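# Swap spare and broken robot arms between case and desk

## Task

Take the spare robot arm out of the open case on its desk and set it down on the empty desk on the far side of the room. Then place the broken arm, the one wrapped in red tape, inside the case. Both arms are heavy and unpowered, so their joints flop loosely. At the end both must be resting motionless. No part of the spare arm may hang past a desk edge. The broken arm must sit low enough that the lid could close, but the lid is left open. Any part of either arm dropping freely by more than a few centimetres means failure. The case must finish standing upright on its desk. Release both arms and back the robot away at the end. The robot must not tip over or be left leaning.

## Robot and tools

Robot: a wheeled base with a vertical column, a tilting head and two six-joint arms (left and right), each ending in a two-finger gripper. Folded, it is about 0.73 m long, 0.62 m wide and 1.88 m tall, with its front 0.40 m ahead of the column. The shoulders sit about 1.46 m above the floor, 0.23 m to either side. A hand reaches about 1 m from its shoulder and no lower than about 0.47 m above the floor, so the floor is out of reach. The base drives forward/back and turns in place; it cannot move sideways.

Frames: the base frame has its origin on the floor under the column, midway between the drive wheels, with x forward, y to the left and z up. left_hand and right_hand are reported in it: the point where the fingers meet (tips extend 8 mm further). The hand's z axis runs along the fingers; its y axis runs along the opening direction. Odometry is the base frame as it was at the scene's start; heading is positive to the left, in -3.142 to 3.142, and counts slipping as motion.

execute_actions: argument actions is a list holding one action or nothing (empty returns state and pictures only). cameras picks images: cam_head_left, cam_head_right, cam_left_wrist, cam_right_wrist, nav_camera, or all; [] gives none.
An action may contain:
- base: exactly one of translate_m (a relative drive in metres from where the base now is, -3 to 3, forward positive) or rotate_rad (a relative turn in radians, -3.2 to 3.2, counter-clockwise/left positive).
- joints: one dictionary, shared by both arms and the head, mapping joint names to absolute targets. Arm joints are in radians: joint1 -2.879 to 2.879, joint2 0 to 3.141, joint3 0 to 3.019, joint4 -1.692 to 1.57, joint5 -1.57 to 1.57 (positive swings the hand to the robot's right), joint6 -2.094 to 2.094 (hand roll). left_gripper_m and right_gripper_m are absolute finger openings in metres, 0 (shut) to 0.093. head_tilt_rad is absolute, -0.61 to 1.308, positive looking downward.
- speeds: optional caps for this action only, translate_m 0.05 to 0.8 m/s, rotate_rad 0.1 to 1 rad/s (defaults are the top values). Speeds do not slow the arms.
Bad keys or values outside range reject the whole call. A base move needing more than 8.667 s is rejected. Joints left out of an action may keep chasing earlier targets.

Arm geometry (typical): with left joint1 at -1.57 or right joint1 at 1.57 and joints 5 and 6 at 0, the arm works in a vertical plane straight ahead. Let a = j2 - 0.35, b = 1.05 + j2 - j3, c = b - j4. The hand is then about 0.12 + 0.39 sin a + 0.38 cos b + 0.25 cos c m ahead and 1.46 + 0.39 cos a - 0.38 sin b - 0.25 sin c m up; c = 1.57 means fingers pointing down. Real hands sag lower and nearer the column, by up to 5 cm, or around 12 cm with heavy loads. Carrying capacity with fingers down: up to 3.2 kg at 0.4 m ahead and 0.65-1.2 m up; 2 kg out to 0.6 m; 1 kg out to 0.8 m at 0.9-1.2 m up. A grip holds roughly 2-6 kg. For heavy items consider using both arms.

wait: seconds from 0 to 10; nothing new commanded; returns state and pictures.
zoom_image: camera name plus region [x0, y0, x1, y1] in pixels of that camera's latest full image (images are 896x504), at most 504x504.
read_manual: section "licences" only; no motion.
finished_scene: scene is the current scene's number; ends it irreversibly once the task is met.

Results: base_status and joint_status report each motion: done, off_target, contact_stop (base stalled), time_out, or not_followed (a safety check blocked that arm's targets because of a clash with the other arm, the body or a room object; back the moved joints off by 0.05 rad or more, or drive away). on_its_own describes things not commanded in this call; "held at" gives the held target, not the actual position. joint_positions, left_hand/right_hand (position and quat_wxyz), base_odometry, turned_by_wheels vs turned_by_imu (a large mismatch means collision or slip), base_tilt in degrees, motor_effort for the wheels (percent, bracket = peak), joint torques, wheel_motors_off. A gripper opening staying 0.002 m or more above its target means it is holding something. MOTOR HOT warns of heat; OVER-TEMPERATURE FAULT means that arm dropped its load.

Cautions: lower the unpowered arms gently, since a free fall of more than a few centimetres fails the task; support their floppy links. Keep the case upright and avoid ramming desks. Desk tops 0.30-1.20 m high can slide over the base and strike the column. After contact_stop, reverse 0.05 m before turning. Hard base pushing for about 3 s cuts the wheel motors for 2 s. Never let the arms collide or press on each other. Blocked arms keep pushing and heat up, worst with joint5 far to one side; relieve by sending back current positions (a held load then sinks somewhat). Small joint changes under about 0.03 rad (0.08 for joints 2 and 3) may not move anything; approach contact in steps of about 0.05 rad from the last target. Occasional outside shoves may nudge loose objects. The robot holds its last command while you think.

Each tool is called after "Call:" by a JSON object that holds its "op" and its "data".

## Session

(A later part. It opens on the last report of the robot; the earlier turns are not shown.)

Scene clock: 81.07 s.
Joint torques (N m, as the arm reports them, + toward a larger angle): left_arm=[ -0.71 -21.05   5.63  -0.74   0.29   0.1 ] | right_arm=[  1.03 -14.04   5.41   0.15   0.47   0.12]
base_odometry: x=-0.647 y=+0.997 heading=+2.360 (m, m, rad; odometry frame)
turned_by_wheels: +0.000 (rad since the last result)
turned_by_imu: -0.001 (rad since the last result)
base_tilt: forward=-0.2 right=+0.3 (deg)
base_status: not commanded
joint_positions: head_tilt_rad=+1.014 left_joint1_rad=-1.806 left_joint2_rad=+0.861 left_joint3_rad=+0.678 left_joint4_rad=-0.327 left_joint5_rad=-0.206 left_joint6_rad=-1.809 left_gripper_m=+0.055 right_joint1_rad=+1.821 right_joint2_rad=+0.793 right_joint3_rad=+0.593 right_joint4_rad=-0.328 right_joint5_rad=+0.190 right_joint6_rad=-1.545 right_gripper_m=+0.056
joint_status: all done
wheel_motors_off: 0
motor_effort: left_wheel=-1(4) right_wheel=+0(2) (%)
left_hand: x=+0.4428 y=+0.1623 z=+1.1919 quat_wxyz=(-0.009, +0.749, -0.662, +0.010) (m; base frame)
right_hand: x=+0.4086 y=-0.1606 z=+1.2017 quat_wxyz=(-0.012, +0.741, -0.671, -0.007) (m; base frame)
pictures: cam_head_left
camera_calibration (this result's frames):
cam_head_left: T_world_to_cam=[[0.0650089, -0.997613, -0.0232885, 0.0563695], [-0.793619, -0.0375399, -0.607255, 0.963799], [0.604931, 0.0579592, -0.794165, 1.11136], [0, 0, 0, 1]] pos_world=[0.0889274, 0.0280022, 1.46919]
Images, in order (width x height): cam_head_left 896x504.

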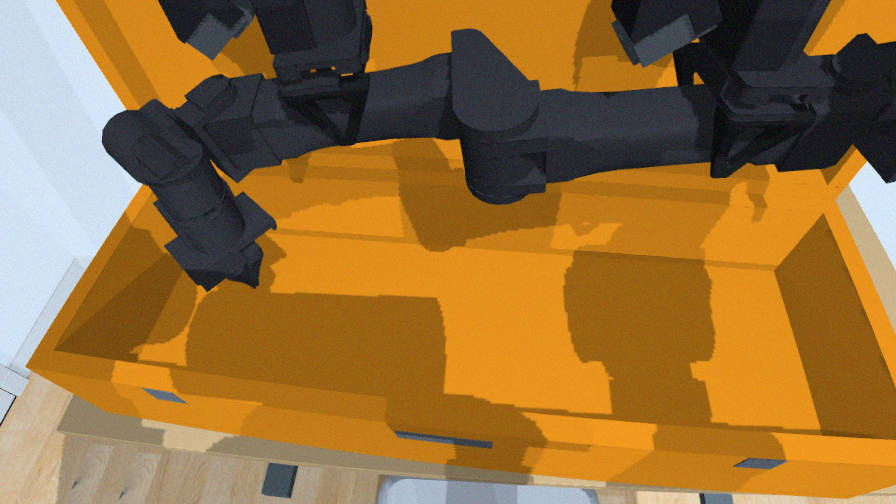

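Call:
{"op": "execute_actions", "data": {"actions": [{"base":{"translate_m":-1.5},"speeds":{"translate_m":0.5}}], "cameras": []}}

Call:
{"op": "execute_actions", "data": {"actions": [{"base":{"rotate_rad":-3.14},"speeds":{"rotate_rad":0.7},"joints":{"left_joint2_rad":1.06,"left_joint3_rad":0.74,"left_joint4_rad":-0.11,"right_joint2_rad":1.06,"right_joint3_rad":0.65,"right_joint4_rad":-0.05,"right_joint1_rad":1.81,"left_joint1_rad":-1.7,"left_joint5_rad":-0.11,"left_joint6_rad":-1.74,"head_tilt_rad":1.1}}], "cameras": []}}

Call:
{"op": "execute_actions", "data": {"actions": [{"base":{"translate_m":1.0},"speeds":{"translate_m":0.5},"joints":{"left_joint2_rad":1.36,"left_joint3_rad":0.84,"left_joint4_rad":0.08,"right_joint2_rad":1.4,"right_joint3_rad":0.75,"right_joint4_rad":0.16,"right_joint1_rad":1.87,"left_joint1_rad":-1.58,"right_joint5_rad":0.25,"left_joint5_rad":0,"right_joint6_rad":-1.52,"left_joint6_rad":-1.68}}], "cameras": ["cam_head_left","nav_camera"]}}

Scene clock: 97.50 s.
Joint torques (N m, as the arm reports them, + toward a larger angle): left_arm=[ -0.11 -20.94   6.57  -0.8    0.22   0.09] | right_arm=[  0.24 -13.81   6.17   0.57   0.46   0.06]
base_odometry: x=+0.417 y=-0.059 heading=+2.360 (m, m, rad; odometry frame)
turned_by_wheels: +0.000 (rad since the last result)
turned_by_imu: +0.000 (rad since the last result)
base_tilt: forward=-0.3 right=+0.3 (deg)
base_status: done
joint_positions: head_tilt_rad=+1.013 left_joint1_rad=-1.806 left_joint2_rad=+0.863 left_joint3_rad=+0.666 left_joint4_rad=-0.328 left_joint5_rad=-0.206 left_joint6_rad=-1.814 left_gripper_m=+0.055 right_joint1_rad=+1.824 right_joint2_rad=+0.795 right_joint3_rad=+0.584 right_joint4_rad=-0.332 right_joint5_rad=+0.190 right_joint6_rad=-1.543 right_gripper_m=+0.056
joint_status: not commanded
wheel_motors_off: 0
motor_effort: left_wheel=+0(45) right_wheel=+0(47) (%)
left_hand: x=+0.4344 y=+0.1627 z=+1.1896 quat_wxyz=(-0.004, +0.750, -0.661, +0.004) (m; base frame)
right_hand: x=+0.4013 y=-0.1600 z=+1.2003 quat_wxyz=(-0.007, +0.742, -0.670, -0.013) (m; base frame)
pictures: none
No camera images: the call's "cameras" was empty. Leave "cameras" out to get every camera's image.

Scene clock: 103.27 s.
Joint torques (N m, as the arm reports them, + toward a larger angle): left_arm=[  0.79 -25.5    0.14  -0.77  -0.01  -0.03] | right_arm=[  1.33 -17.48  -0.13   0.96   0.23  -0.08]
base_odometry: x=+0.417 y=-0.059 heading=-0.779 (m, m, rad; odometry frame)
turned_by_wheels: -3.139 (rad since the last result)
turned_by_imu: -3.153 (rad since the last result)
base_tilt: forward=-0.2 right=+0.4 (deg)
base_status: done
joint_positions: head_tilt_rad=+1.099 left_joint1_rad=-1.702 left_joint2_rad=+1.197 left_joint3_rad=+0.745 left_joint4_rad=-0.078 left_joint5_rad=-0.110 left_joint6_rad=-1.747 left_gripper_m=+0.055 right_joint1_rad=+1.812 right_joint2_rad=+1.143 right_joint3_rad=+0.653 right_joint4_rad=-0.065 right_joint5_rad=+0.195 right_joint6_rad=-1.525 right_gripper_m=+0.056
joint_status: all done
wheel_motors_off: 0
motor_effort: left_wheel=+3(60) right_wheel=-7(44) (%)
left_hand: x=+0.4382 y=+0.1774 z=+1.0856 quat_wxyz=(+0.002, +0.745, -0.667, +0.000) (m; base frame)
right_hand: x=+0.4017 y=-0.1457 z=+1.1056 quat_wxyz=(+0.003, +0.735, -0.678, -0.011) (m; base frame)
pictures: none
No camera images: the call's "cameras" was empty. Leave "cameras" out to get every camera's image.

Scene clock: 106.80 s.
Joint torques (N m, as the arm reports them, + toward a larger angle): left_arm=[  2.28 -26.46  -3.31  -0.68   0.32  -0.09] | right_arm=[  4.09 -17.51  -4.57   0.49  -0.03  -0.13]
base_odometry: x=+1.128 y=-0.763 heading=-0.780 (m, m, rad; odometry frame)
turned_by_wheels: -0.001 (rad since the last result)
turned_by_imu: -0.004 (rad since the last result)
base_tilt: forward=-0.2 right=+0.3 (deg)
base_status: done
joint_positions: head_tilt_rad=+1.100 left_joint1_rad=-1.590 left_joint2_rad=+1.496 left_joint3_rad=+0.869 left_joint4_rad=+0.109 left_joint5_rad=-0.007 left_joint6_rad=-1.678 left_gripper_m=+0.055 right_joint1_rad=+1.860 right_joint2_rad=+1.477 right_joint3_rad=+0.781 right_joint4_rad=+0.158 right_joint5_rad=+0.251 right_joint6_rad=-1.485 right_gripper_m=+0.055
joint_status: all done
wheel_motors_off: 0
motor_effort: left_wheel=-3(58) right_wheel=+2(75) (%)
left_hand: x=+0.4374 y=+0.2147 z=+0.9878 quat_wxyz=(+0.001, +0.741, -0.672, +0.005) (m; base frame)
right_hand: x=+0.3977 y=-0.1086 z=+1.0125 quat_wxyz=(-0.001, +0.728, -0.685, +0.002) (m; base frame)
pictures: cam_head_left, nav_camera
camera_calibration (this result's frames):
cam_head_left: T_world_to_cam=[[0.0627702, -0.997613, -0.0287823, 0.0649419], [-0.842812, -0.0375399, -0.536898, 0.857908], [0.534535, 0.0579592, -0.843156, 1.19033], [0, 0, 0, 1]] pos_world=[0.0827061, 0.0280022, 1.46611]
Images, in order (width x height): cam_head_left 896x504, nav_camera 896x504.

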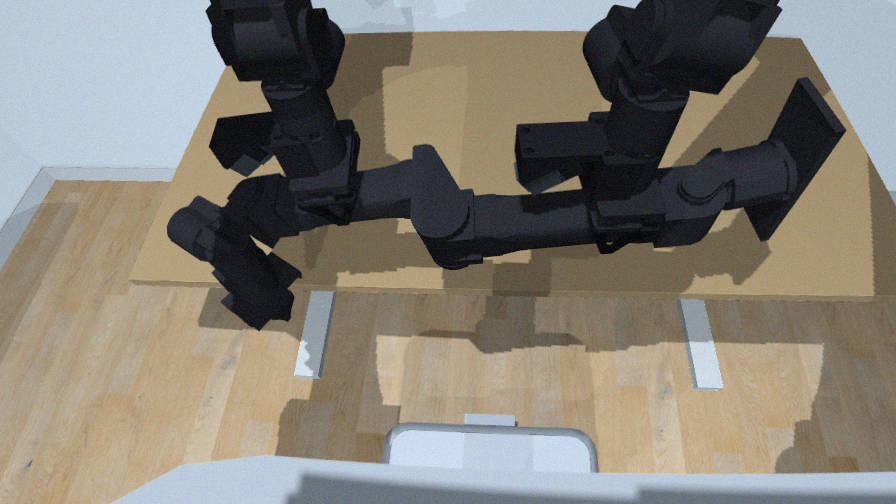

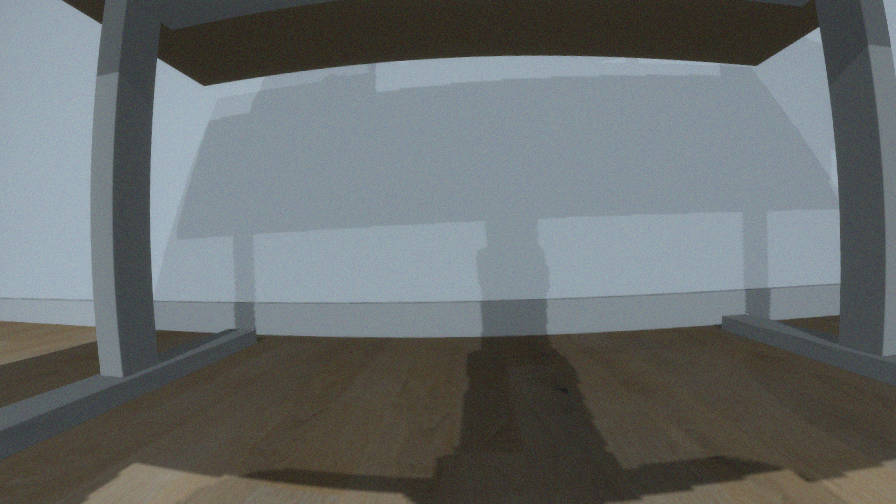

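Call:
{"op": "execute_actions", "data": {"actions": [{"base":{"translate_m":0.3},"speeds":{"translate_m":0.25},"joints":{"head_tilt_rad":1.25}}], "cameras": []}}

Call:
{"op": "execute_actions", "data": {"actions": [{"joints":{"left_joint2_rad":1.5,"left_joint3_rad":0.92,"left_joint4_rad":0.14,"right_joint2_rad":1.57,"right_joint3_rad":0.84,"right_joint4_rad":0.23,"right_joint1_rad":1.85,"right_joint5_rad":0.23}}], "cameras": []}}

Call:
{"op": "execute_actions", "data": {"actions": [{"joints":{"left_joint2_rad":1.57,"left_joint3_rad":0.96,"right_joint2_rad":1.64,"right_joint3_rad":0.89,"right_joint1_rad":1.84}}], "cameras": []}}

Call:
{"op": "execute_actions", "data": {"actions": [{"joints":{"left_joint2_rad":1.64,"left_joint3_rad":1.01,"left_joint4_rad":0.17,"right_joint2_rad":1.7,"right_joint3_rad":0.93,"right_joint4_rad":0.26}}], "cameras": ["cam_head_left"]}}

Scene clock: 122.33 s.
Joint torques (N m, as the arm reports them, + toward a larger angle): left_arm=[  1.72 -27.    -3.49  -0.57   0.17  -0.06] | right_arm=[  3.87 -17.17  -4.63   0.43  -0.02  -0.17]
base_odometry: x=+1.342 y=-0.974 heading=-0.781 (m, m, rad; odometry frame)
turned_by_wheels: -0.001 (rad since the last result)
turned_by_imu: -0.003 (rad since the last result)
base_tilt: forward=-0.3 right=+0.3 (deg)
base_status: done
joint_positions: head_tilt_rad=+1.247 left_joint1_rad=-1.590 left_joint2_rad=+1.496 left_joint3_rad=+0.871 left_joint4_rad=+0.110 left_joint5_rad=-0.005 left_joint6_rad=-1.677 left_gripper_m=+0.055 right_joint1_rad=+1.859 right_joint2_rad=+1.476 right_joint3_rad=+0.781 right_joint4_rad=+0.158 right_joint5_rad=+0.251 right_joint6_rad=-1.485 right_gripper_m=+0.055
joint_status: all done
wheel_motors_off: 0
motor_effort: left_wheel=-3(37) right_wheel=+1(40) (%)
left_hand: x=+0.4384 y=+0.2141 z=+0.9878 quat_wxyz=(+0.001, +0.740, -0.672, +0.007) (m; base frame)
right_hand: x=+0.3983 y=-0.1090 z=+1.0128 quat_wxyz=(-0.001, +0.728, -0.686, +0.002) (m; base frame)
pictures: none
No camera images: the call's "cameras" was empty. Leave "cameras" out to get every camera's image.

Scene clock: 123.47 s.
Joint torques (N m, as the arm reports them, + toward a larger angle): left_arm=[  1.94 -25.24  -3.63  -0.33   0.37  -0.11] | right_arm=[  4.45 -16.02  -4.56   0.3    0.12   0.01]
base_odometry: x=+1.342 y=-0.974 heading=-0.781 (m, m, rad; odometry frame)
turned_by_wheels: +0.000 (rad since the last result)
turned_by_imu: -0.001 (rad since the last result)
base_tilt: forward=-0.3 right=+0.3 (deg)
base_status: not commanded
joint_positions: head_tilt_rad=+1.247 left_joint1_rad=-1.586 left_joint2_rad=+1.621 left_joint3_rad=+0.949 left_joint4_rad=+0.162 left_joint5_rad=-0.009 left_joint6_rad=-1.676 left_gripper_m=+0.055 right_joint1_rad=+1.833 right_joint2_rad=+1.622 right_joint3_rad=+0.865 right_joint4_rad=+0.232 right_joint5_rad=+0.227 right_joint6_rad=-1.505 right_gripper_m=+0.055
joint_status: all done
wheel_motors_off: 0
motor_effort: left_wheel=-3(5) right_wheel=+4(5) (%)
left_hand: x=+0.4385 y=+0.2166 z=+0.9448 quat_wxyz=(-0.003, +0.741, -0.672, +0.007) (m; base frame)
right_hand: x=+0.3980 y=-0.1082 z=+0.9637 quat_wxyz=(-0.005, +0.730, -0.684, +0.004) (m; base frame)
pictures: none
No camera images: the call's "cameras" was empty. Leave "cameras" out to get every camera's image.

Scene clock: 124.23 s.
Joint torques (N m, as the arm reports them, + toward a larger angle): left_arm=[  1.44 -25.41  -4.37  -0.43   0.43  -0.13] | right_arm=[  4.03 -16.25  -4.89   0.11   0.23   0.07]
base_odometry: x=+1.342 y=-0.974 heading=-0.781 (m, m, rad; odometry frame)
turned_by_wheels: +0.000 (rad since the last result)
turned_by_imu: +0.000 (rad since the last result)
base_tilt: forward=-0.3 right=+0.3 (deg)
base_status: not commanded
joint_positions: head_tilt_rad=+1.247 left_joint1_rad=-1.583 left_joint2_rad=+1.683 left_joint3_rad=+0.997 left_joint4_rad=+0.161 left_joint5_rad=-0.011 left_joint6_rad=-1.678 left_gripper_m=+0.055 right_joint1_rad=+1.828 right_joint2_rad=+1.686 right_joint3_rad=+0.917 right_joint4_rad=+0.232 right_joint5_rad=+0.225 right_joint6_rad=-1.513 right_gripper_m=+0.055
joint_status: all done
wheel_motors_off: 0
motor_effort: left_wheel=-2(4) right_wheel=+3(5) (%)
left_hand: x=+0.4359 y=+0.2184 z=+0.9225 quat_wxyz=(+0.001, +0.742, -0.671, -0.001) (m; base frame)
right_hand: x=+0.3967 y=-0.1064 z=+0.9411 quat_wxyz=(+0.001, +0.732, -0.681, +0.001) (m; base frame)
pictures: none
No camera images: the call's "cameras" was empty. Leave "cameras" out to get every camera's image.

Scene clock: 125.03 s.
Joint torques (N m, as the arm reports them, + toward a larger angle): left_arm=[  2.04 -22.07  -2.72   0.45   0.31  -0.19] | right_arm=[  5.37 -16.8   -5.86   0.53   0.73   0.16]
base_odometry: x=+1.342 y=-0.974 heading=-0.781 (m, m, rad; odometry frame)
turned_by_wheels: +0.000 (rad since the last result)
turned_by_imu: +0.000 (rad since the last result)
base_tilt: forward=-0.3 right=+0.3 (deg)
base_status: not commanded
joint_positions: head_tilt_rad=+1.247 left_joint1_rad=-1.583 left_joint2_rad=+1.711 left_joint3_rad=+1.025 left_joint4_rad=+0.169 left_joint5_rad=-0.007 left_joint6_rad=-1.668 left_gripper_m=+0.055 right_joint1_rad=+1.815 right_joint2_rad=+1.755 right_joint3_rad=+0.964 right_joint4_rad=+0.259 right_joint5_rad=+0.214 right_joint6_rad=-1.522 right_gripper_m=+0.055
joint_status: all done
wheel_motors_off: 0
motor_effort: left_wheel=-3(3) right_wheel=+4(5) (%)
left_hand: x=+0.4406 y=+0.2182 z=+0.9122 quat_wxyz=(-0.001, +0.739, -0.674, +0.004) (m; base frame)
right_hand: x=+0.3953 y=-0.1074 z=+0.9164 quat_wxyz=(+0.000, +0.733, -0.680, +0.003) (m; base frame)
pictures: cam_head_left
camera_calibration (this result's frames):
cam_head_left: T_world_to_cam=[[0.0578447, -0.997613, -0.0377161, 0.0789463], [-0.912715, -0.0375399, -0.406868, 0.661157], [0.404481, 0.0579592, -0.912708, 1.30394], [0, 0, 0, 1]] pos_world=[0.0714631, 0.0280022, 1.4621]
Images, in order (width x height): cam_head_left 896x504.

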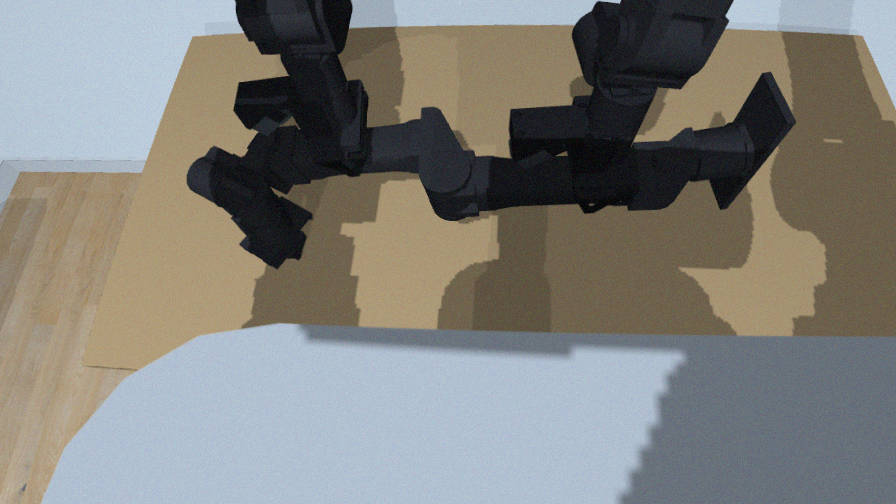

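Call:
{"op": "execute_actions", "data": {"actions": [{"joints":{"left_joint2_rad":1.68,"left_joint3_rad":1.03,"right_joint2_rad":1.68,"right_joint1_rad":1.7,"left_joint1_rad":-1.71,"right_joint5_rad":0.11,"left_joint5_rad":-0.11,"right_joint6_rad":-1.58,"left_joint6_rad":-1.74}}], "cameras": []}}

Call:
{"op": "execute_actions", "data": {"actions": [{"joints":{"left_joint2_rad":1.74,"left_joint3_rad":1.08,"right_joint1_rad":1.57,"left_joint1_rad":-1.82,"right_joint5_rad":0,"left_joint5_rad":-0.2,"right_joint6_rad":-1.65,"left_joint6_rad":-1.8}}], "cameras": ["cam_head_left"]}}

Call:
{"op": "execute_actions", "data": {"actions": [{"base":{"rotate_rad":-0.12},"speeds":{"rotate_rad":0.15},"joints":{"left_joint2_rad":1.82,"left_joint3_rad":1.15,"right_joint2_rad":1.78,"right_joint3_rad":1.0,"left_joint1_rad":-1.81}}], "cameras": ["cam_head_left"]}}

Scene clock: 134.67 s.
Joint torques (N m, as the arm reports them, + toward a larger angle): left_arm=[ -0.38 -21.51  -4.16   0.49  -0.01  -0.02] | right_arm=[  2.59 -18.93  -6.11   0.38   0.75   0.34]
base_odometry: x=+1.342 y=-0.974 heading=-0.781 (m, m, rad; odometry frame)
turned_by_wheels: +0.000 (rad since the last result)
turned_by_imu: -0.002 (rad since the last result)
base_tilt: forward=-0.3 right=+0.3 (deg)
base_status: not commanded
joint_positions: head_tilt_rad=+1.247 left_joint1_rad=-1.702 left_joint2_rad=+1.750 left_joint3_rad=+1.063 left_joint4_rad=+0.169 left_joint5_rad=-0.110 left_joint6_rad=-1.742 left_gripper_m=+0.055 right_joint1_rad=+1.682 right_joint2_rad=+1.755 right_joint3_rad=+0.965 right_joint4_rad=+0.259 right_joint5_rad=+0.095 right_joint6_rad=-1.600 right_gripper_m=+0.055
joint_status: all done
wheel_motors_off: 0
motor_effort: left_wheel=-6(6) right_wheel=+4(5) (%)
left_hand: x=+0.4406 y=+0.1567 z=+0.9012 quat_wxyz=(-0.001, +0.744, -0.669, +0.004) (m; base frame)
right_hand: x=+0.4001 y=-0.1706 z=+0.9063 quat_wxyz=(+0.001, +0.737, -0.676, -0.002) (m; base frame)
pictures: none
No camera images: the call's "cameras" was empty. Leave "cameras" out to get every camera's image.

Scene clock: 135.83 s.
Joint torques (N m, as the arm reports them, + toward a larger angle): left_arm=[ -2.89 -23.03  -4.23  -0.14  -0.09   0.07] | right_arm=[  0.63 -17.92  -5.28   0.47   0.15   0.27]
base_odometry: x=+1.342 y=-0.974 heading=-0.781 (m, m, rad; odometry frame)
turned_by_wheels: +0.000 (rad since the last result)
turned_by_imu: +0.000 (rad since the last result)
base_tilt: forward=-0.3 right=+0.3 (deg)
base_status: not commanded
joint_positions: head_tilt_rad=+1.247 left_joint1_rad=-1.803 left_joint2_rad=+1.832 left_joint3_rad=+1.112 left_joint4_rad=+0.183 left_joint5_rad=-0.198 left_joint6_rad=-1.819 left_gripper_m=+0.055 right_joint1_rad=+1.568 right_joint2_rad=+1.755 right_joint3_rad=+0.955 right_joint4_rad=+0.259 right_joint5_rad=-0.003 right_joint6_rad=-1.664 right_gripper_m=+0.055
joint_status: all done
wheel_motors_off: 0
motor_effort: left_wheel=-3(6) right_wheel=+4(4) (%)
left_hand: x=+0.4242 y=+0.1008 z=+0.8810 quat_wxyz=(+0.001, +0.752, -0.659, +0.000) (m; base frame)
right_hand: x=+0.3951 y=-0.2268 z=+0.9048 quat_wxyz=(+0.006, +0.739, -0.674, -0.007) (m; base frame)
pictures: cam_head_left
camera_calibration (this result's frames):
cam_head_left: T_world_to_cam=[[0.0578447, -0.997613, -0.0377161, 0.0789463], [-0.912715, -0.0375399, -0.406868, 0.661157], [0.404481, 0.0579592, -0.912708, 1.30394], [0, 0, 0, 1]] pos_world=[0.0714631, 0.0280022, 1.4621]
Images, in order (width x height): cam_head_left 896x504.

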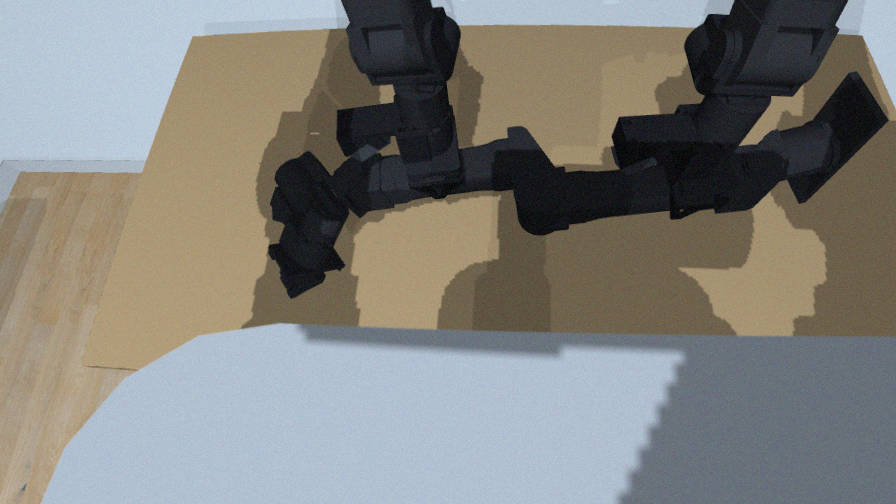

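Scene clock: 137.23 s.
Joint torques (N m, as the arm reports them, + toward a larger angle): left_arm=[ -3.51 -22.36  -4.68  -0.04  -0.18   0.04] | right_arm=[ -0.46 -17.09  -6.34   0.42   0.15   0.26]
base_odometry: x=+1.342 y=-0.974 heading=-0.899 (m, m, rad; odometry frame)
turned_by_wheels: -0.118 (rad since the last result)
turned_by_imu: -0.117 (rad since the last result)
base_tilt: forward=-0.3 right=+0.3 (deg)
base_status: done
joint_positions: head_tilt_rad=+1.247 left_joint1_rad=-1.787 left_joint2_rad=+1.911 left_joint3_rad=+1.188 left_joint4_rad=+0.179 left_joint5_rad=-0.197 left_joint6_rad=-1.815 left_gripper_m=+0.055 right_joint1_rad=+1.575 right_joint2_rad=+1.840 right_joint3_rad=+1.036 right_joint4_rad=+0.259 right_joint5_rad=-0.003 right_joint6_rad=-1.662 right_gripper_m=+0.055
joint_status: all done
wheel_motors_off: 0
motor_effort: left_wheel=+0(47) right_wheel=+1(59) (%)
left_hand: x=+0.4231 y=+0.1061 z=+0.8496 quat_wxyz=(-0.001, +0.753, -0.658, -0.007) (m; base frame)
right_hand: x=+0.3964 y=-0.2223 z=+0.8729 quat_wxyz=(+0.005, +0.739, -0.673, -0.010) (m; base frame)
pictures: cam_head_left
camera_calibration (this result's frames):
cam_head_left: T_world_to_cam=[[0.0578447, -0.997613, -0.0377161, 0.0789462], [-0.912715, -0.0375399, -0.406868, 0.661158], [0.404481, 0.0579592, -0.912708, 1.30394], [0, 0, 0, 1]] pos_world=[0.0714631, 0.0280022, 1.4621]
Images, in order (width x height): cam_head_left 896x504.

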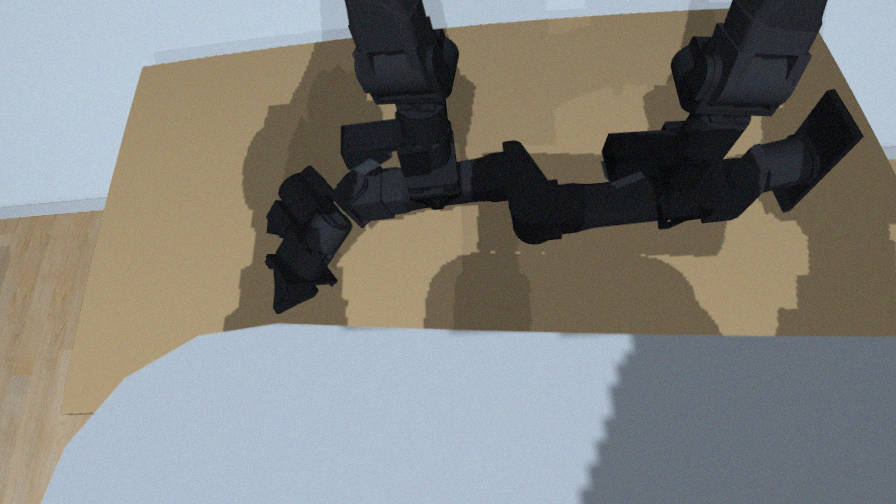

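Call:
{"op": "execute_actions", "data": {"actions": [{"joints":{"left_joint2_rad":1.92,"left_joint3_rad":1.25,"right_joint2_rad":1.9,"right_joint3_rad":1.12,"left_joint1_rad":-1.79,"left_joint5_rad":-0.18}}], "cameras": []}}

Call:
{"op": "execute_actions", "data": {"actions": [{"joints":{"left_joint2_rad":2.01,"left_joint3_rad":1.35,"right_joint2_rad":2.01,"right_joint3_rad":1.24,"left_joint1_rad":-1.78}}], "cameras": []}}

Call:
{"op": "execute_actions", "data": {"actions": [{"joints":{"left_joint2_rad":2.07,"left_joint3_rad":1.4,"right_joint2_rad":2.07,"right_joint3_rad":1.29}}], "cameras": []}}

Call:
{"op": "execute_actions", "data": {"actions": [{"joints":{"left_joint2_rad":2.13,"left_joint3_rad":1.43,"right_joint2_rad":2.11,"right_joint3_rad":1.31}}], "cameras": ["cam_head_left"]}}

Scene clock: 147.50 s.
Joint torques (N m, as the arm reports them, + toward a larger angle): left_arm=[ -3.24 -20.78  -3.88   0.55   0.07  -0.11] | right_arm=[  0.16 -18.08  -6.72   0.3    0.69   0.25]
base_odometry: x=+1.342 y=-0.974 heading=-0.899 (m, m, rad; odometry frame)
turned_by_wheels: +0.000 (rad since the last result)
turned_by_imu: -0.001 (rad since the last result)
base_tilt: forward=-0.3 right=+0.4 (deg)
base_status: not commanded
joint_positions: head_tilt_rad=+1.247 left_joint1_rad=-1.773 left_joint2_rad=+1.990 left_joint3_rad=+1.279 left_joint4_rad=+0.171 left_joint5_rad=-0.182 left_joint6_rad=-1.803 left_gripper_m=+0.055 right_joint1_rad=+1.571 right_joint2_rad=+1.969 right_joint3_rad=+1.160 right_joint4_rad=+0.263 right_joint5_rad=-0.015 right_joint6_rad=-1.669 right_gripper_m=+0.055
joint_status: all done
wheel_motors_off: 0
motor_effort: left_wheel=+4(4) right_wheel=-3(4) (%)
left_hand: x=+0.4274 y=+0.1070 z=+0.8174 quat_wxyz=(+0.000, +0.751, -0.660, -0.005) (m; base frame)
right_hand: x=+0.3947 y=-0.2230 z=+0.8237 quat_wxyz=(+0.002, +0.741, -0.672, -0.013) (m; base frame)
pictures: none
No camera images: the call's "cameras" was empty. Leave "cameras" out to get every camera's image.

Scene clock: 148.33 s.
Joint torques (N m, as the arm reports them, + toward a larger angle): left_arm=[ -2.75 -20.94  -4.05   0.4   -0.04  -0.11] | right_arm=[  0.32 -17.04  -6.29   0.26   0.9    0.31]
base_odometry: x=+1.342 y=-0.974 heading=-0.899 (m, m, rad; odometry frame)
turned_by_wheels: +0.000 (rad since the last result)
turned_by_imu: +0.000 (rad since the last result)
base_tilt: forward=-0.3 right=+0.3 (deg)
base_status: not commanded
joint_positions: head_tilt_rad=+1.247 left_joint1_rad=-1.762 left_joint2_rad=+2.079 left_joint3_rad=+1.381 left_joint4_rad=+0.170 left_joint5_rad=-0.181 left_joint6_rad=-1.798 left_gripper_m=+0.055 right_joint1_rad=+1.571 right_joint2_rad=+2.072 right_joint3_rad=+1.277 right_joint4_rad=+0.264 right_joint5_rad=-0.020 right_joint6_rad=-1.673 right_gripper_m=+0.055
joint_status: all done
wheel_motors_off: 0
motor_effort: left_wheel=+3(3) right_wheel=-3(3) (%)
left_hand: x=+0.4321 y=+0.1090 z=+0.7818 quat_wxyz=(-0.007, +0.752, -0.659, -0.003) (m; base frame)
right_hand: x=+0.4003 y=-0.2219 z=+0.7830 quat_wxyz=(-0.005, +0.742, -0.670, -0.009) (m; base frame)
pictures: none
No camera images: the call's "cameras" was empty. Leave "cameras" out to get every camera's image.

Scene clock: 149.00 s.
Joint torques (N m, as the arm reports them, + toward a larger angle): left_arm=[ -3.26 -20.16  -4.22   0.2    0.04  -0.09] | right_arm=[ -0.63 -15.18  -4.79   0.05   0.67   0.31]
base_odometry: x=+1.342 y=-0.974 heading=-0.899 (m, m, rad; odometry frame)
turned_by_wheels: +0.000 (rad since the last result)
turned_by_imu: +0.000 (rad since the last result)
base_tilt: forward=-0.2 right=+0.3 (deg)
base_status: not commanded
joint_positions: head_tilt_rad=+1.247 left_joint1_rad=-1.760 left_joint2_rad=+2.130 left_joint3_rad=+1.432 left_joint4_rad=+0.175 left_joint5_rad=-0.181 left_joint6_rad=-1.799 left_gripper_m=+0.055 right_joint1_rad=+1.571 right_joint2_rad=+2.102 right_joint3_rad=+1.311 right_joint4_rad=+0.264 right_joint5_rad=-0.015 right_joint6_rad=-1.672 right_gripper_m=+0.055
joint_status: all done
wheel_motors_off: 0
motor_effort: left_wheel=+3(4) right_wheel=-3(4) (%)
left_hand: x=+0.4299 y=+0.1076 z=+0.7627 quat_wxyz=(-0.010, +0.753, -0.658, -0.001) (m; base frame)
right_hand: x=+0.4007 y=-0.2231 z=+0.7712 quat_wxyz=(-0.005, +0.742, -0.670, -0.006) (m; base frame)
pictures: none
No camera images: the call's "cameras" was empty. Leave "cameras" out to get every camera's image.

Scene clock: 149.57 s.
Joint torques (N m, as the arm reports them, + toward a larger angle): left_arm=[ -3.24 -14.99  -1.84   0.3   -0.01  -0.09] | right_arm=[ -0.17 -12.78  -3.09   0.23   0.62   0.31]
base_odometry: x=+1.342 y=-0.974 heading=-0.899 (m, m, rad; odometry frame)
turned_by_wheels: +0.000 (rad since the last result)
turned_by_imu: +0.000 (rad since the last result)
base_tilt: forward=-0.3 right=+0.3 (deg)
base_status: not commanded
joint_positions: head_tilt_rad=+1.247 left_joint1_rad=-1.760 left_joint2_rad=+2.133 left_joint3_rad=+1.435 left_joint4_rad=+0.174 left_joint5_rad=-0.181 left_joint6_rad=-1.799 left_gripper_m=+0.055 right_joint1_rad=+1.571 right_joint2_rad=+2.104 right_joint3_rad=+1.313 right_joint4_rad=+0.264 right_joint5_rad=-0.014 right_joint6_rad=-1.673 right_gripper_m=+0.055
joint_status: all done
wheel_motors_off: 0
motor_effort: left_wheel=+4(4) right_wheel=-4(3) (%)
left_hand: x=+0.4288 y=+0.1075 z=+0.7616 quat_wxyz=(-0.009, +0.753, -0.658, -0.002) (m; base frame)
right_hand: x=+0.4001 y=-0.2233 z=+0.7705 quat_wxyz=(-0.004, +0.742, -0.670, -0.006) (m; base frame)
pictures: cam_head_left
camera_calibration (this result's frames):
cam_head_left: T_world_to_cam=[[0.0578447, -0.997613, -0.0377161, 0.0789463], [-0.912715, -0.0375399, -0.406868, 0.661157], [0.404481, 0.0579592, -0.912708, 1.30394], [0, 0, 0, 1]] pos_world=[0.0714631, 0.0280022, 1.4621]
Images, in order (width x height): cam_head_left 896x504.

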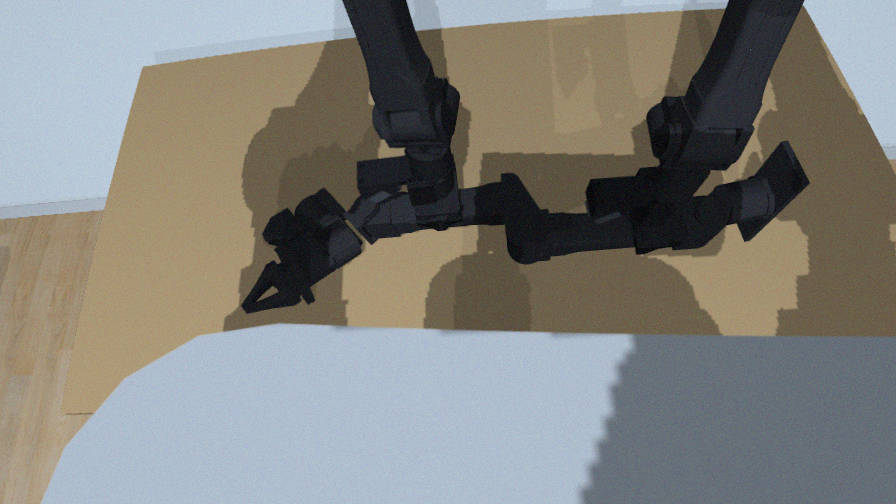

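Call:
{"op": "execute_actions", "data": {"actions": [{"joints":{"left_joint1_rad":-1.76,"left_gripper_m":0.093,"right_gripper_m":0.093}}], "cameras": []}}

Call:
{"op": "execute_actions", "data": {"actions": [{"joints":{"left_joint2_rad":2.03,"left_joint3_rad":1.335,"right_joint2_rad":2.0,"right_joint3_rad":1.215}}], "cameras": []}}

Call:
{"op": "execute_actions", "data": {"actions": [{"joints":{"left_joint2_rad":1.92,"left_joint3_rad":1.225,"right_joint2_rad":1.89,"right_joint3_rad":1.11}}], "cameras": []}}

Call:
{"op": "execute_actions", "data": {"actions": [{"joints":{"left_joint1_rad":-1.68,"left_joint2_rad":1.6,"left_joint3_rad":0.88,"left_joint4_rad":0.2,"left_joint5_rad":-0.095,"right_joint1_rad":1.67,"right_joint2_rad":1.6,"right_joint3_rad":0.88,"right_joint4_rad":0.2,"right_joint5_rad":0.085}}], "cameras": []}}

Call:
{"op": "execute_actions", "data": {"actions": [{"base":{"translate_m":-1.0},"joints":{"head_tilt_rad":0.8,"left_joint6_rad":1.52,"right_joint6_rad":1.62}}], "cameras": ["cam_head_left"]}}

Call:
{"op": "execute_actions", "data": {"actions": [{"base":{"rotate_rad":1.73}}], "cameras": ["cam_head_left","nav_camera"]}}

Scene clock: 166.30 s.
Joint torques (N m, as the arm reports them, + toward a larger angle): left_arm=[ -2.03 -14.8   -1.72   0.4   -0.03  -0.05] | right_arm=[  0.31 -13.43  -3.07   0.23   0.15   0.2 ]
base_odometry: x=+1.342 y=-0.974 heading=-0.899 (m, m, rad; odometry frame)
turned_by_wheels: +0.000 (rad since the last result)
turned_by_imu: -0.002 (rad since the last result)
base_tilt: forward=-0.3 right=+0.3 (deg)
base_status: not commanded
joint_positions: head_tilt_rad=+1.247 left_joint1_rad=-1.759 left_joint2_rad=+2.133 left_joint3_rad=+1.434 left_joint4_rad=+0.174 left_joint5_rad=-0.180 left_joint6_rad=-1.800 left_gripper_m=+0.093 right_joint1_rad=+1.571 right_joint2_rad=+2.104 right_joint3_rad=+1.313 right_joint4_rad=+0.264 right_joint5_rad=-0.003 right_joint6_rad=-1.663 right_gripper_m=+0.093
joint_status: all done
wheel_motors_off: 0
motor_effort: left_wheel=+5(5) right_wheel=-3(4) (%)
left_hand: x=+0.4286 y=+0.1083 z=+0.7615 quat_wxyz=(-0.009, +0.753, -0.657, -0.003) (m; base frame)
right_hand: x=+0.4001 y=-0.2252 z=+0.7705 quat_wxyz=(+0.000, +0.739, -0.674, -0.002) (m; base frame)
pictures: none
No camera images: the call's "cameras" was empty. Leave "cameras" out to get every camera's image.

Scene clock: 167.10 s.
Joint torques (N m, as the arm reports them, + toward a larger angle): left_arm=[ -1.43 -15.27  -1.18   0.34  -0.01  -0.09] | right_arm=[  0.09 -13.89  -3.2    0.46   0.11   0.2 ]
base_odometry: x=+1.342 y=-0.974 heading=-0.899 (m, m, rad; odometry frame)
turned_by_wheels: +0.000 (rad since the last result)
turned_by_imu: +0.000 (rad since the last result)
base_tilt: forward=-0.2 right=+0.3 (deg)
base_status: not commanded
joint_positions: head_tilt_rad=+1.247 left_joint1_rad=-1.759 left_joint2_rad=+2.037 left_joint3_rad=+1.334 left_joint4_rad=+0.173 left_joint5_rad=-0.180 left_joint6_rad=-1.800 left_gripper_m=+0.093 right_joint1_rad=+1.571 right_joint2_rad=+2.007 right_joint3_rad=+1.218 right_joint4_rad=+0.264 right_joint5_rad=-0.003 right_joint6_rad=-1.662 right_gripper_m=+0.093
joint_status: all done
wheel_motors_off: 0
motor_effort: left_wheel=+4(5) right_wheel=-4(6) (%)
left_hand: x=+0.4318 y=+0.1140 z=+0.7977 quat_wxyz=(-0.007, +0.753, -0.658, -0.005) (m; base frame)
right_hand: x=+0.4066 y=-0.2251 z=+0.8070 quat_wxyz=(-0.001, +0.739, -0.674, -0.001) (m; base frame)
pictures: none
No camera images: the call's "cameras" was empty. Leave "cameras" out to get every camera's image.

Scene clock: 167.97 s.
Joint torques (N m, as the arm reports them, + toward a larger angle): left_arm=[ -1.07 -15.02  -1.18   0.4   -0.02  -0.1 ] | right_arm=[ -0.65 -13.74  -3.1    0.28   0.15   0.26]
base_odometry: x=+1.342 y=-0.974 heading=-0.899 (m, m, rad; odometry frame)
turned_by_wheels: +0.000 (rad since the last result)
turned_by_imu: +0.000 (rad since the last result)
base_tilt: forward=-0.3 right=+0.3 (deg)
base_status: not commanded
joint_positions: head_tilt_rad=+1.247 left_joint1_rad=-1.759 left_joint2_rad=+1.924 left_joint3_rad=+1.225 left_joint4_rad=+0.173 left_joint5_rad=-0.180 left_joint6_rad=-1.800 left_gripper_m=+0.093 right_joint1_rad=+1.571 right_joint2_rad=+1.895 right_joint3_rad=+1.114 right_joint4_rad=+0.264 right_joint5_rad=-0.003 right_joint6_rad=-1.662 right_gripper_m=+0.093
joint_status: all done
wheel_motors_off: 0
motor_effort: left_wheel=+3(5) right_wheel=-4(4) (%)
left_hand: x=+0.4375 y=+0.1204 z=+0.8402 quat_wxyz=(-0.009, +0.753, -0.658, -0.003) (m; base frame)
right_hand: x=+0.4128 y=-0.2251 z=+0.8494 quat_wxyz=(-0.003, +0.738, -0.674, +0.002) (m; base frame)
pictures: none
No camera images: the call's "cameras" was empty. Leave "cameras" out to get every camera's image.

Scene clock: 169.00 s.
Joint torques (N m, as the arm reports them, + toward a larger angle): left_arm=[ -0.57 -12.39  -2.35   0.59   0.13  -0.06] | right_arm=[  1.13 -12.73  -2.53  -0.05   0.11   0.21]
base_odometry: x=+1.342 y=-0.974 heading=-0.899 (m, m, rad; odometry frame)
turned_by_wheels: +0.000 (rad since the last result)
turned_by_imu: +0.000 (rad since the last result)
base_tilt: forward=-0.3 right=+0.3 (deg)
base_status: not commanded
joint_positions: head_tilt_rad=+1.247 left_joint1_rad=-1.671 left_joint2_rad=+1.586 left_joint3_rad=+0.891 left_joint4_rad=+0.195 left_joint5_rad=-0.099 left_joint6_rad=-1.800 left_gripper_m=+0.093 right_joint1_rad=+1.675 right_joint2_rad=+1.589 right_joint3_rad=+0.886 right_joint4_rad=+0.211 right_joint5_rad=+0.082 right_joint6_rad=-1.661 right_gripper_m=+0.093
joint_status: all done
wheel_motors_off: 0
motor_effort: left_wheel=+5(6) right_wheel=-5(3) (%)
left_hand: x=+0.4276 y=+0.1810 z=+0.9609 quat_wxyz=(-0.013, +0.768, -0.640, +0.007) (m; base frame)
right_hand: x=+0.4272 y=-0.1764 z=+0.9607 quat_wxyz=(-0.015, +0.755, -0.656, +0.010) (m; base frame)
pictures: none
No camera images: the call's "cameras" was empty. Leave "cameras" out to get every camera's image.

Scene clock: 172.13 s.
Joint torques (N m, as the arm reports them, + toward a larger angle): left_arm=[ -0.89 -12.74  -1.35   0.62   0.33   0.  ] | right_arm=[  1.11 -12.62  -2.19  -0.01   0.33   0.22]
base_odometry: x=+0.720 y=-0.191 heading=-0.899 (m, m, rad; odometry frame)
turned_by_wheels: +0.000 (rad since the last result)
turned_by_imu: +0.001 (rad since the last result)
base_tilt: forward=-0.3 right=+0.3 (deg)
base_status: done
joint_positions: head_tilt_rad=+0.815 left_joint1_rad=-1.671 left_joint2_rad=+1.588 left_joint3_rad=+0.879 left_joint4_rad=+0.197 left_joint5_rad=-0.099 left_joint6_rad=+1.512 left_gripper_m=+0.093 right_joint1_rad=+1.675 right_joint2_rad=+1.589 right_joint3_rad=+0.879 right_joint4_rad=+0.211 right_joint5_rad=+0.082 right_joint6_rad=+1.609 right_gripper_m=+0.093
joint_status: all done
wheel_motors_off: 0
motor_effort: left_wheel=+0(57) right_wheel=-1(91) (%)
left_hand: x=+0.4198 y=+0.1814 z=+0.9612 quat_wxyz=(-0.001, -0.704, -0.710, -0.009) (m; base frame)
right_hand: x=+0.4225 y=-0.1769 z=+0.9610 quat_wxyz=(-0.006, -0.703, -0.711, -0.013) (m; base frame)
pictures: cam_head_left
camera_calibration (this result's frames):
cam_head_left: T_world_to_cam=[[0.068326, -0.997613, -0.0100038, 0.0357453], [-0.658201, -0.0375399, -0.751906, 1.17979], [0.749735, 0.0579592, -0.659195, 0.896267], [0, 0, 0, 1]] pos_world=[0.102134, 0.0280022, 1.47826]
Images, in order (width x height): cam_head_left 896x504.

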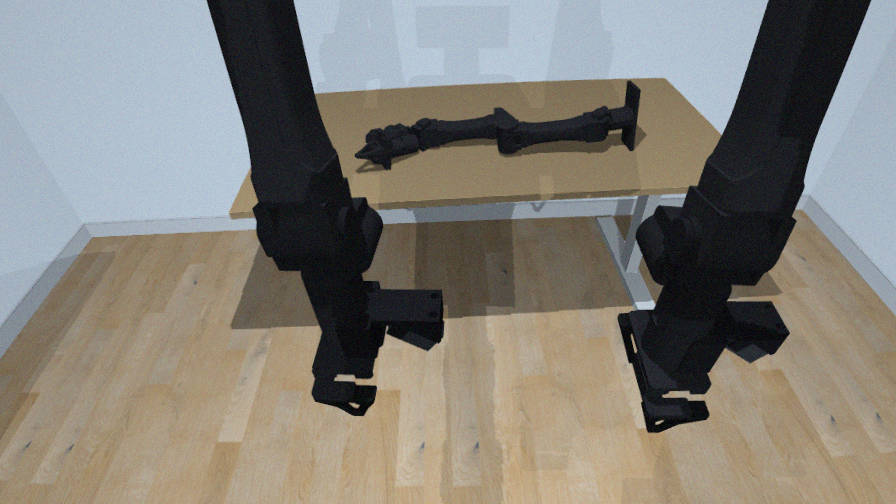

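Scene clock: 175.40 s.
Joint torques (N m, as the arm reports them, + toward a larger angle): left_arm=[ -0.96 -12.63  -1.52   0.68   0.28   0.01] | right_arm=[  0.4  -12.69  -2.15  -0.1    0.32   0.2 ]
base_odometry: x=+0.720 y=-0.191 heading=+0.830 (m, m, rad; odometry frame)
turned_by_wheels: +1.729 (rad since the last result)
turned_by_imu: +1.733 (rad since the last result)
base_tilt: forward=-0.2 right=+0.4 (deg)
base_status: done
joint_positions: head_tilt_rad=+0.815 left_joint1_rad=-1.674 left_joint2_rad=+1.588 left_joint3_rad=+0.879 left_joint4_rad=+0.197 left_joint5_rad=-0.098 left_joint6_rad=+1.512 left_gripper_m=+0.093 right_joint1_rad=+1.671 right_joint2_rad=+1.589 right_joint3_rad=+0.882 right_joint4_rad=+0.211 right_joint5_rad=+0.083 right_joint6_rad=+1.609 right_gripper_m=+0.093
joint_status: not commanded
wheel_motors_off: 0
motor_effort: left_wheel=-4(40) right_wheel=+4(63) (%)
left_hand: x=+0.4197 y=+0.1795 z=+0.9613 quat_wxyz=(-0.002, -0.704, -0.710, -0.008) (m; base frame)
right_hand: x=+0.4245 y=-0.1792 z=+0.9607 quat_wxyz=(-0.009, -0.704, -0.711, -0.012) (m; base frame)
pictures: cam_head_left, nav_camera
camera_calibration (this result's frames):
cam_head_left: T_world_to_cam=[[0.068326, -0.997613, -0.0100038, 0.0357453], [-0.658201, -0.0375399, -0.751906, 1.17979], [0.749735, 0.0579592, -0.659195, 0.896267], [0, 0, 0, 1]] pos_world=[0.102134, 0.0280022, 1.47826]
Images, in order (width x height): cam_head_left 896x504, nav_camera 896x504.

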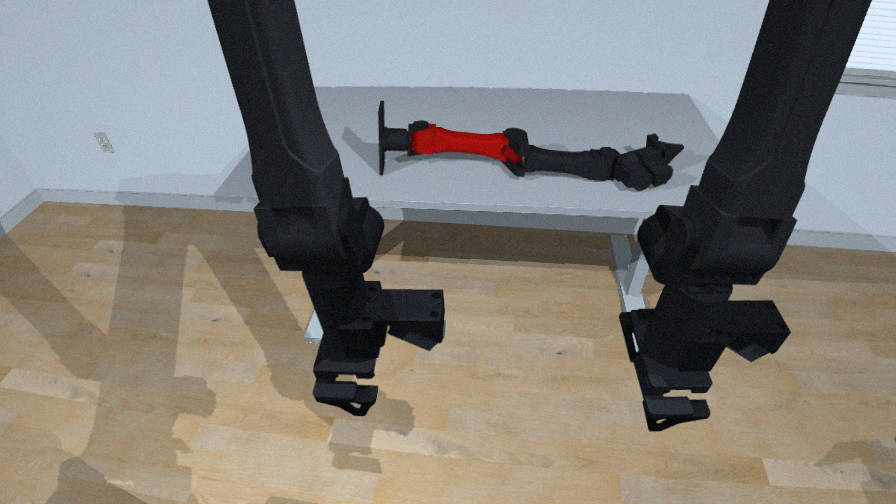

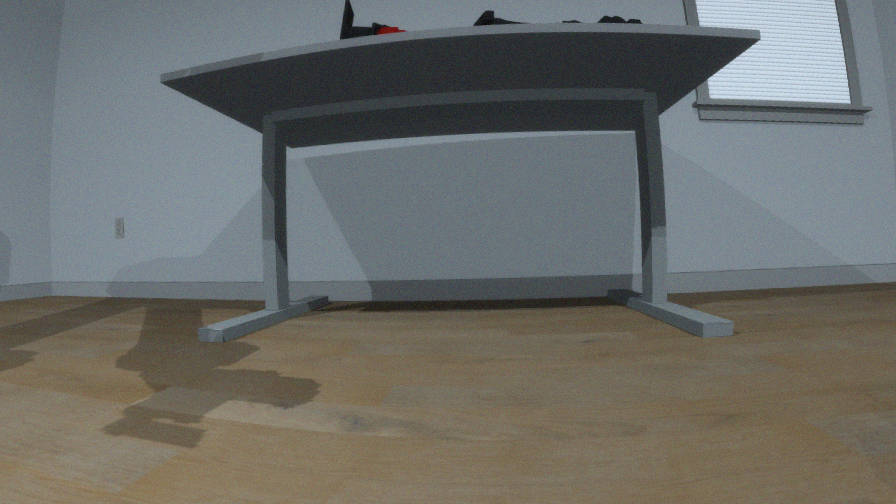

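Call:
{"op": "execute_actions", "data": {"actions": [{"base":{"rotate_rad":-0.06}}], "cameras": []}}

Call:
{"op": "execute_actions", "data": {"actions": [{"base":{"translate_m":0.9},"speeds":{"translate_m":0.5},"joints":{"head_tilt_rad":1.25,"left_joint2_rad":1.76,"left_joint3_rad":1.02,"right_joint2_rad":1.78,"right_joint3_rad":0.95,"right_joint4_rad":0.29}}], "cameras": ["cam_head_left","cam_left_wrist","cam_right_wrist"]}}

Scene clock: 183.57 s.
Joint torques (N m, as the arm reports them, + toward a larger angle): left_arm=[  0.62 -13.15  -1.74   0.62   0.27   0.  ] | right_arm=[  1.07 -12.63  -2.33  -0.03   0.33   0.23]
base_odometry: x=+0.720 y=-0.191 heading=+0.771 (m, m, rad; odometry frame)
turned_by_wheels: -0.059 (rad since the last result)
turned_by_imu: -0.062 (rad since the last result)
base_tilt: forward=-0.3 right=+0.3 (deg)
base_status: done
joint_positions: head_tilt_rad=+0.815 left_joint1_rad=-1.676 left_joint2_rad=+1.588 left_joint3_rad=+0.879 left_joint4_rad=+0.197 left_joint5_rad=-0.098 left_joint6_rad=+1.512 left_gripper_m=+0.093 right_joint1_rad=+1.670 right_joint2_rad=+1.589 right_joint3_rad=+0.882 right_joint4_rad=+0.211 right_joint5_rad=+0.083 right_joint6_rad=+1.609 right_gripper_m=+0.093
joint_status: not commanded
wheel_motors_off: 0
motor_effort: left_wheel=+4(18) right_wheel=-5(23) (%)
left_hand: x=+0.4197 y=+0.1783 z=+0.9614 quat_wxyz=(-0.003, -0.705, -0.710, -0.007) (m; base frame)
right_hand: x=+0.4245 y=-0.1799 z=+0.9606 quat_wxyz=(-0.009, -0.704, -0.710, -0.012) (m; base frame)
pictures: none
No camera images: the call's "cameras" was empty. Leave "cameras" out to get every camera's image.

Scene clock: 186.80 s.
Joint torques (N m, as the arm reports them, + toward a larger angle): left_arm=[ -0.51 -14.66  -1.8    0.6    0.29  -0.01] | right_arm=[  0.72 -13.85  -3.72   0.77   0.31   0.19]
base_odometry: x=+1.365 y=+0.436 heading=+0.773 (m, m, rad; odometry frame)
turned_by_wheels: +0.002 (rad since the last result)
turned_by_imu: -0.002 (rad since the last result)
base_tilt: forward=-0.2 right=+0.3 (deg)
base_status: done
joint_positions: head_tilt_rad=+1.248 left_joint1_rad=-1.676 left_joint2_rad=+1.765 left_joint3_rad=+1.020 left_joint4_rad=+0.197 left_joint5_rad=-0.098 left_joint6_rad=+1.512 left_gripper_m=+0.093 right_joint1_rad=+1.670 right_joint2_rad=+1.792 right_joint3_rad=+0.955 right_joint4_rad=+0.282 right_joint5_rad=+0.083 right_joint6_rad=+1.609 right_gripper_m=+0.093
joint_status: all done
wheel_motors_off: 0
motor_effort: left_wheel=+1(67) right_wheel=-3(56) (%)
left_hand: x=+0.4133 y=+0.1729 z=+0.8986 quat_wxyz=(+0.011, -0.706, -0.708, +0.005) (m; base frame)
right_hand: x=+0.3790 y=-0.1767 z=+0.8971 quat_wxyz=(+0.011, -0.702, -0.712, +0.010) (m; base frame)
pictures: cam_head_left, cam_left_wrist, cam_right_wrist
camera_calibration (this result's frames):
cam_head_left: T_world_to_cam=[[0.0578331, -0.997613, -0.0377339, 0.0789743], [-0.912841, -0.0375399, -0.406587, 0.660731], [0.4042, 0.0579592, -0.912833, 1.30415], [0, 0, 0, 1]] pos_world=[0.0714391, 0.0280022, 1.46209]
cam_left_wrist: T_world_to_cam=[[-0.998893, -0.00297955, 0.0469498, 0.361734], [0.0247733, 0.815094, 0.578799, -0.666108], [-0.0399931, 0.579321, -0.814117, 0.773124], [0, 0, 0, 1]] pos_world=[0.408755, 0.096131, 0.997973]
cam_right_wrist: T_world_to_cam=[[-0.999255, -0.0145384, 0.035764, 0.343437], [0.00898719, 0.813332, 0.58173, -0.373952], [-0.0375454, 0.581618, -0.812595, 0.971173], [0, 0, 0, 1]] pos_world=[0.383005, -0.255712, 0.994427]
Images, in order (width x height): cam_head_left 896x504, cam_left_wrist 896x504, cam_right_wrist 896x504.

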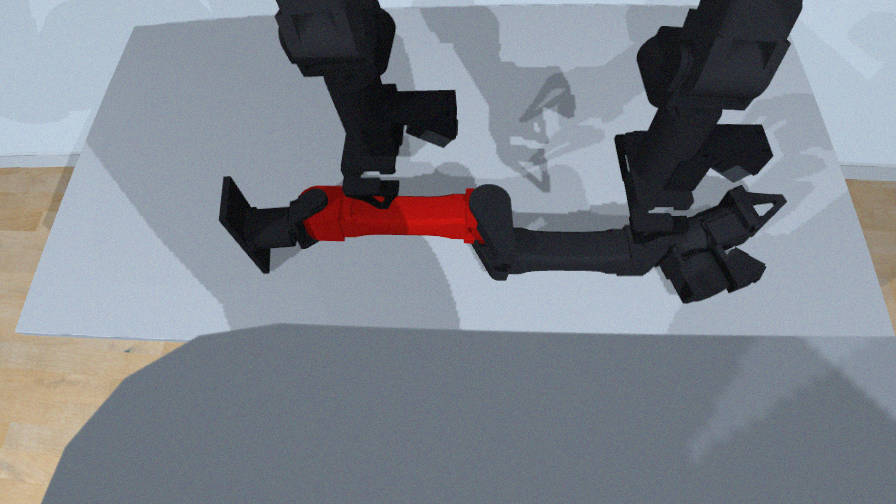

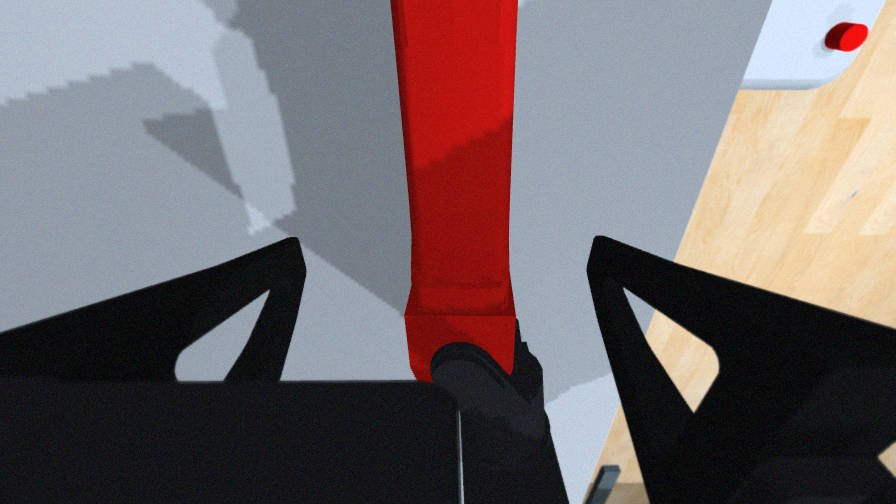

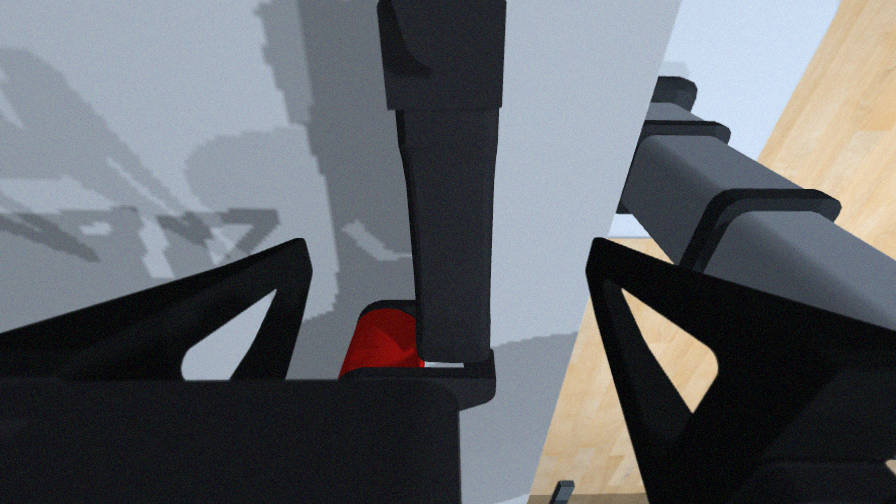

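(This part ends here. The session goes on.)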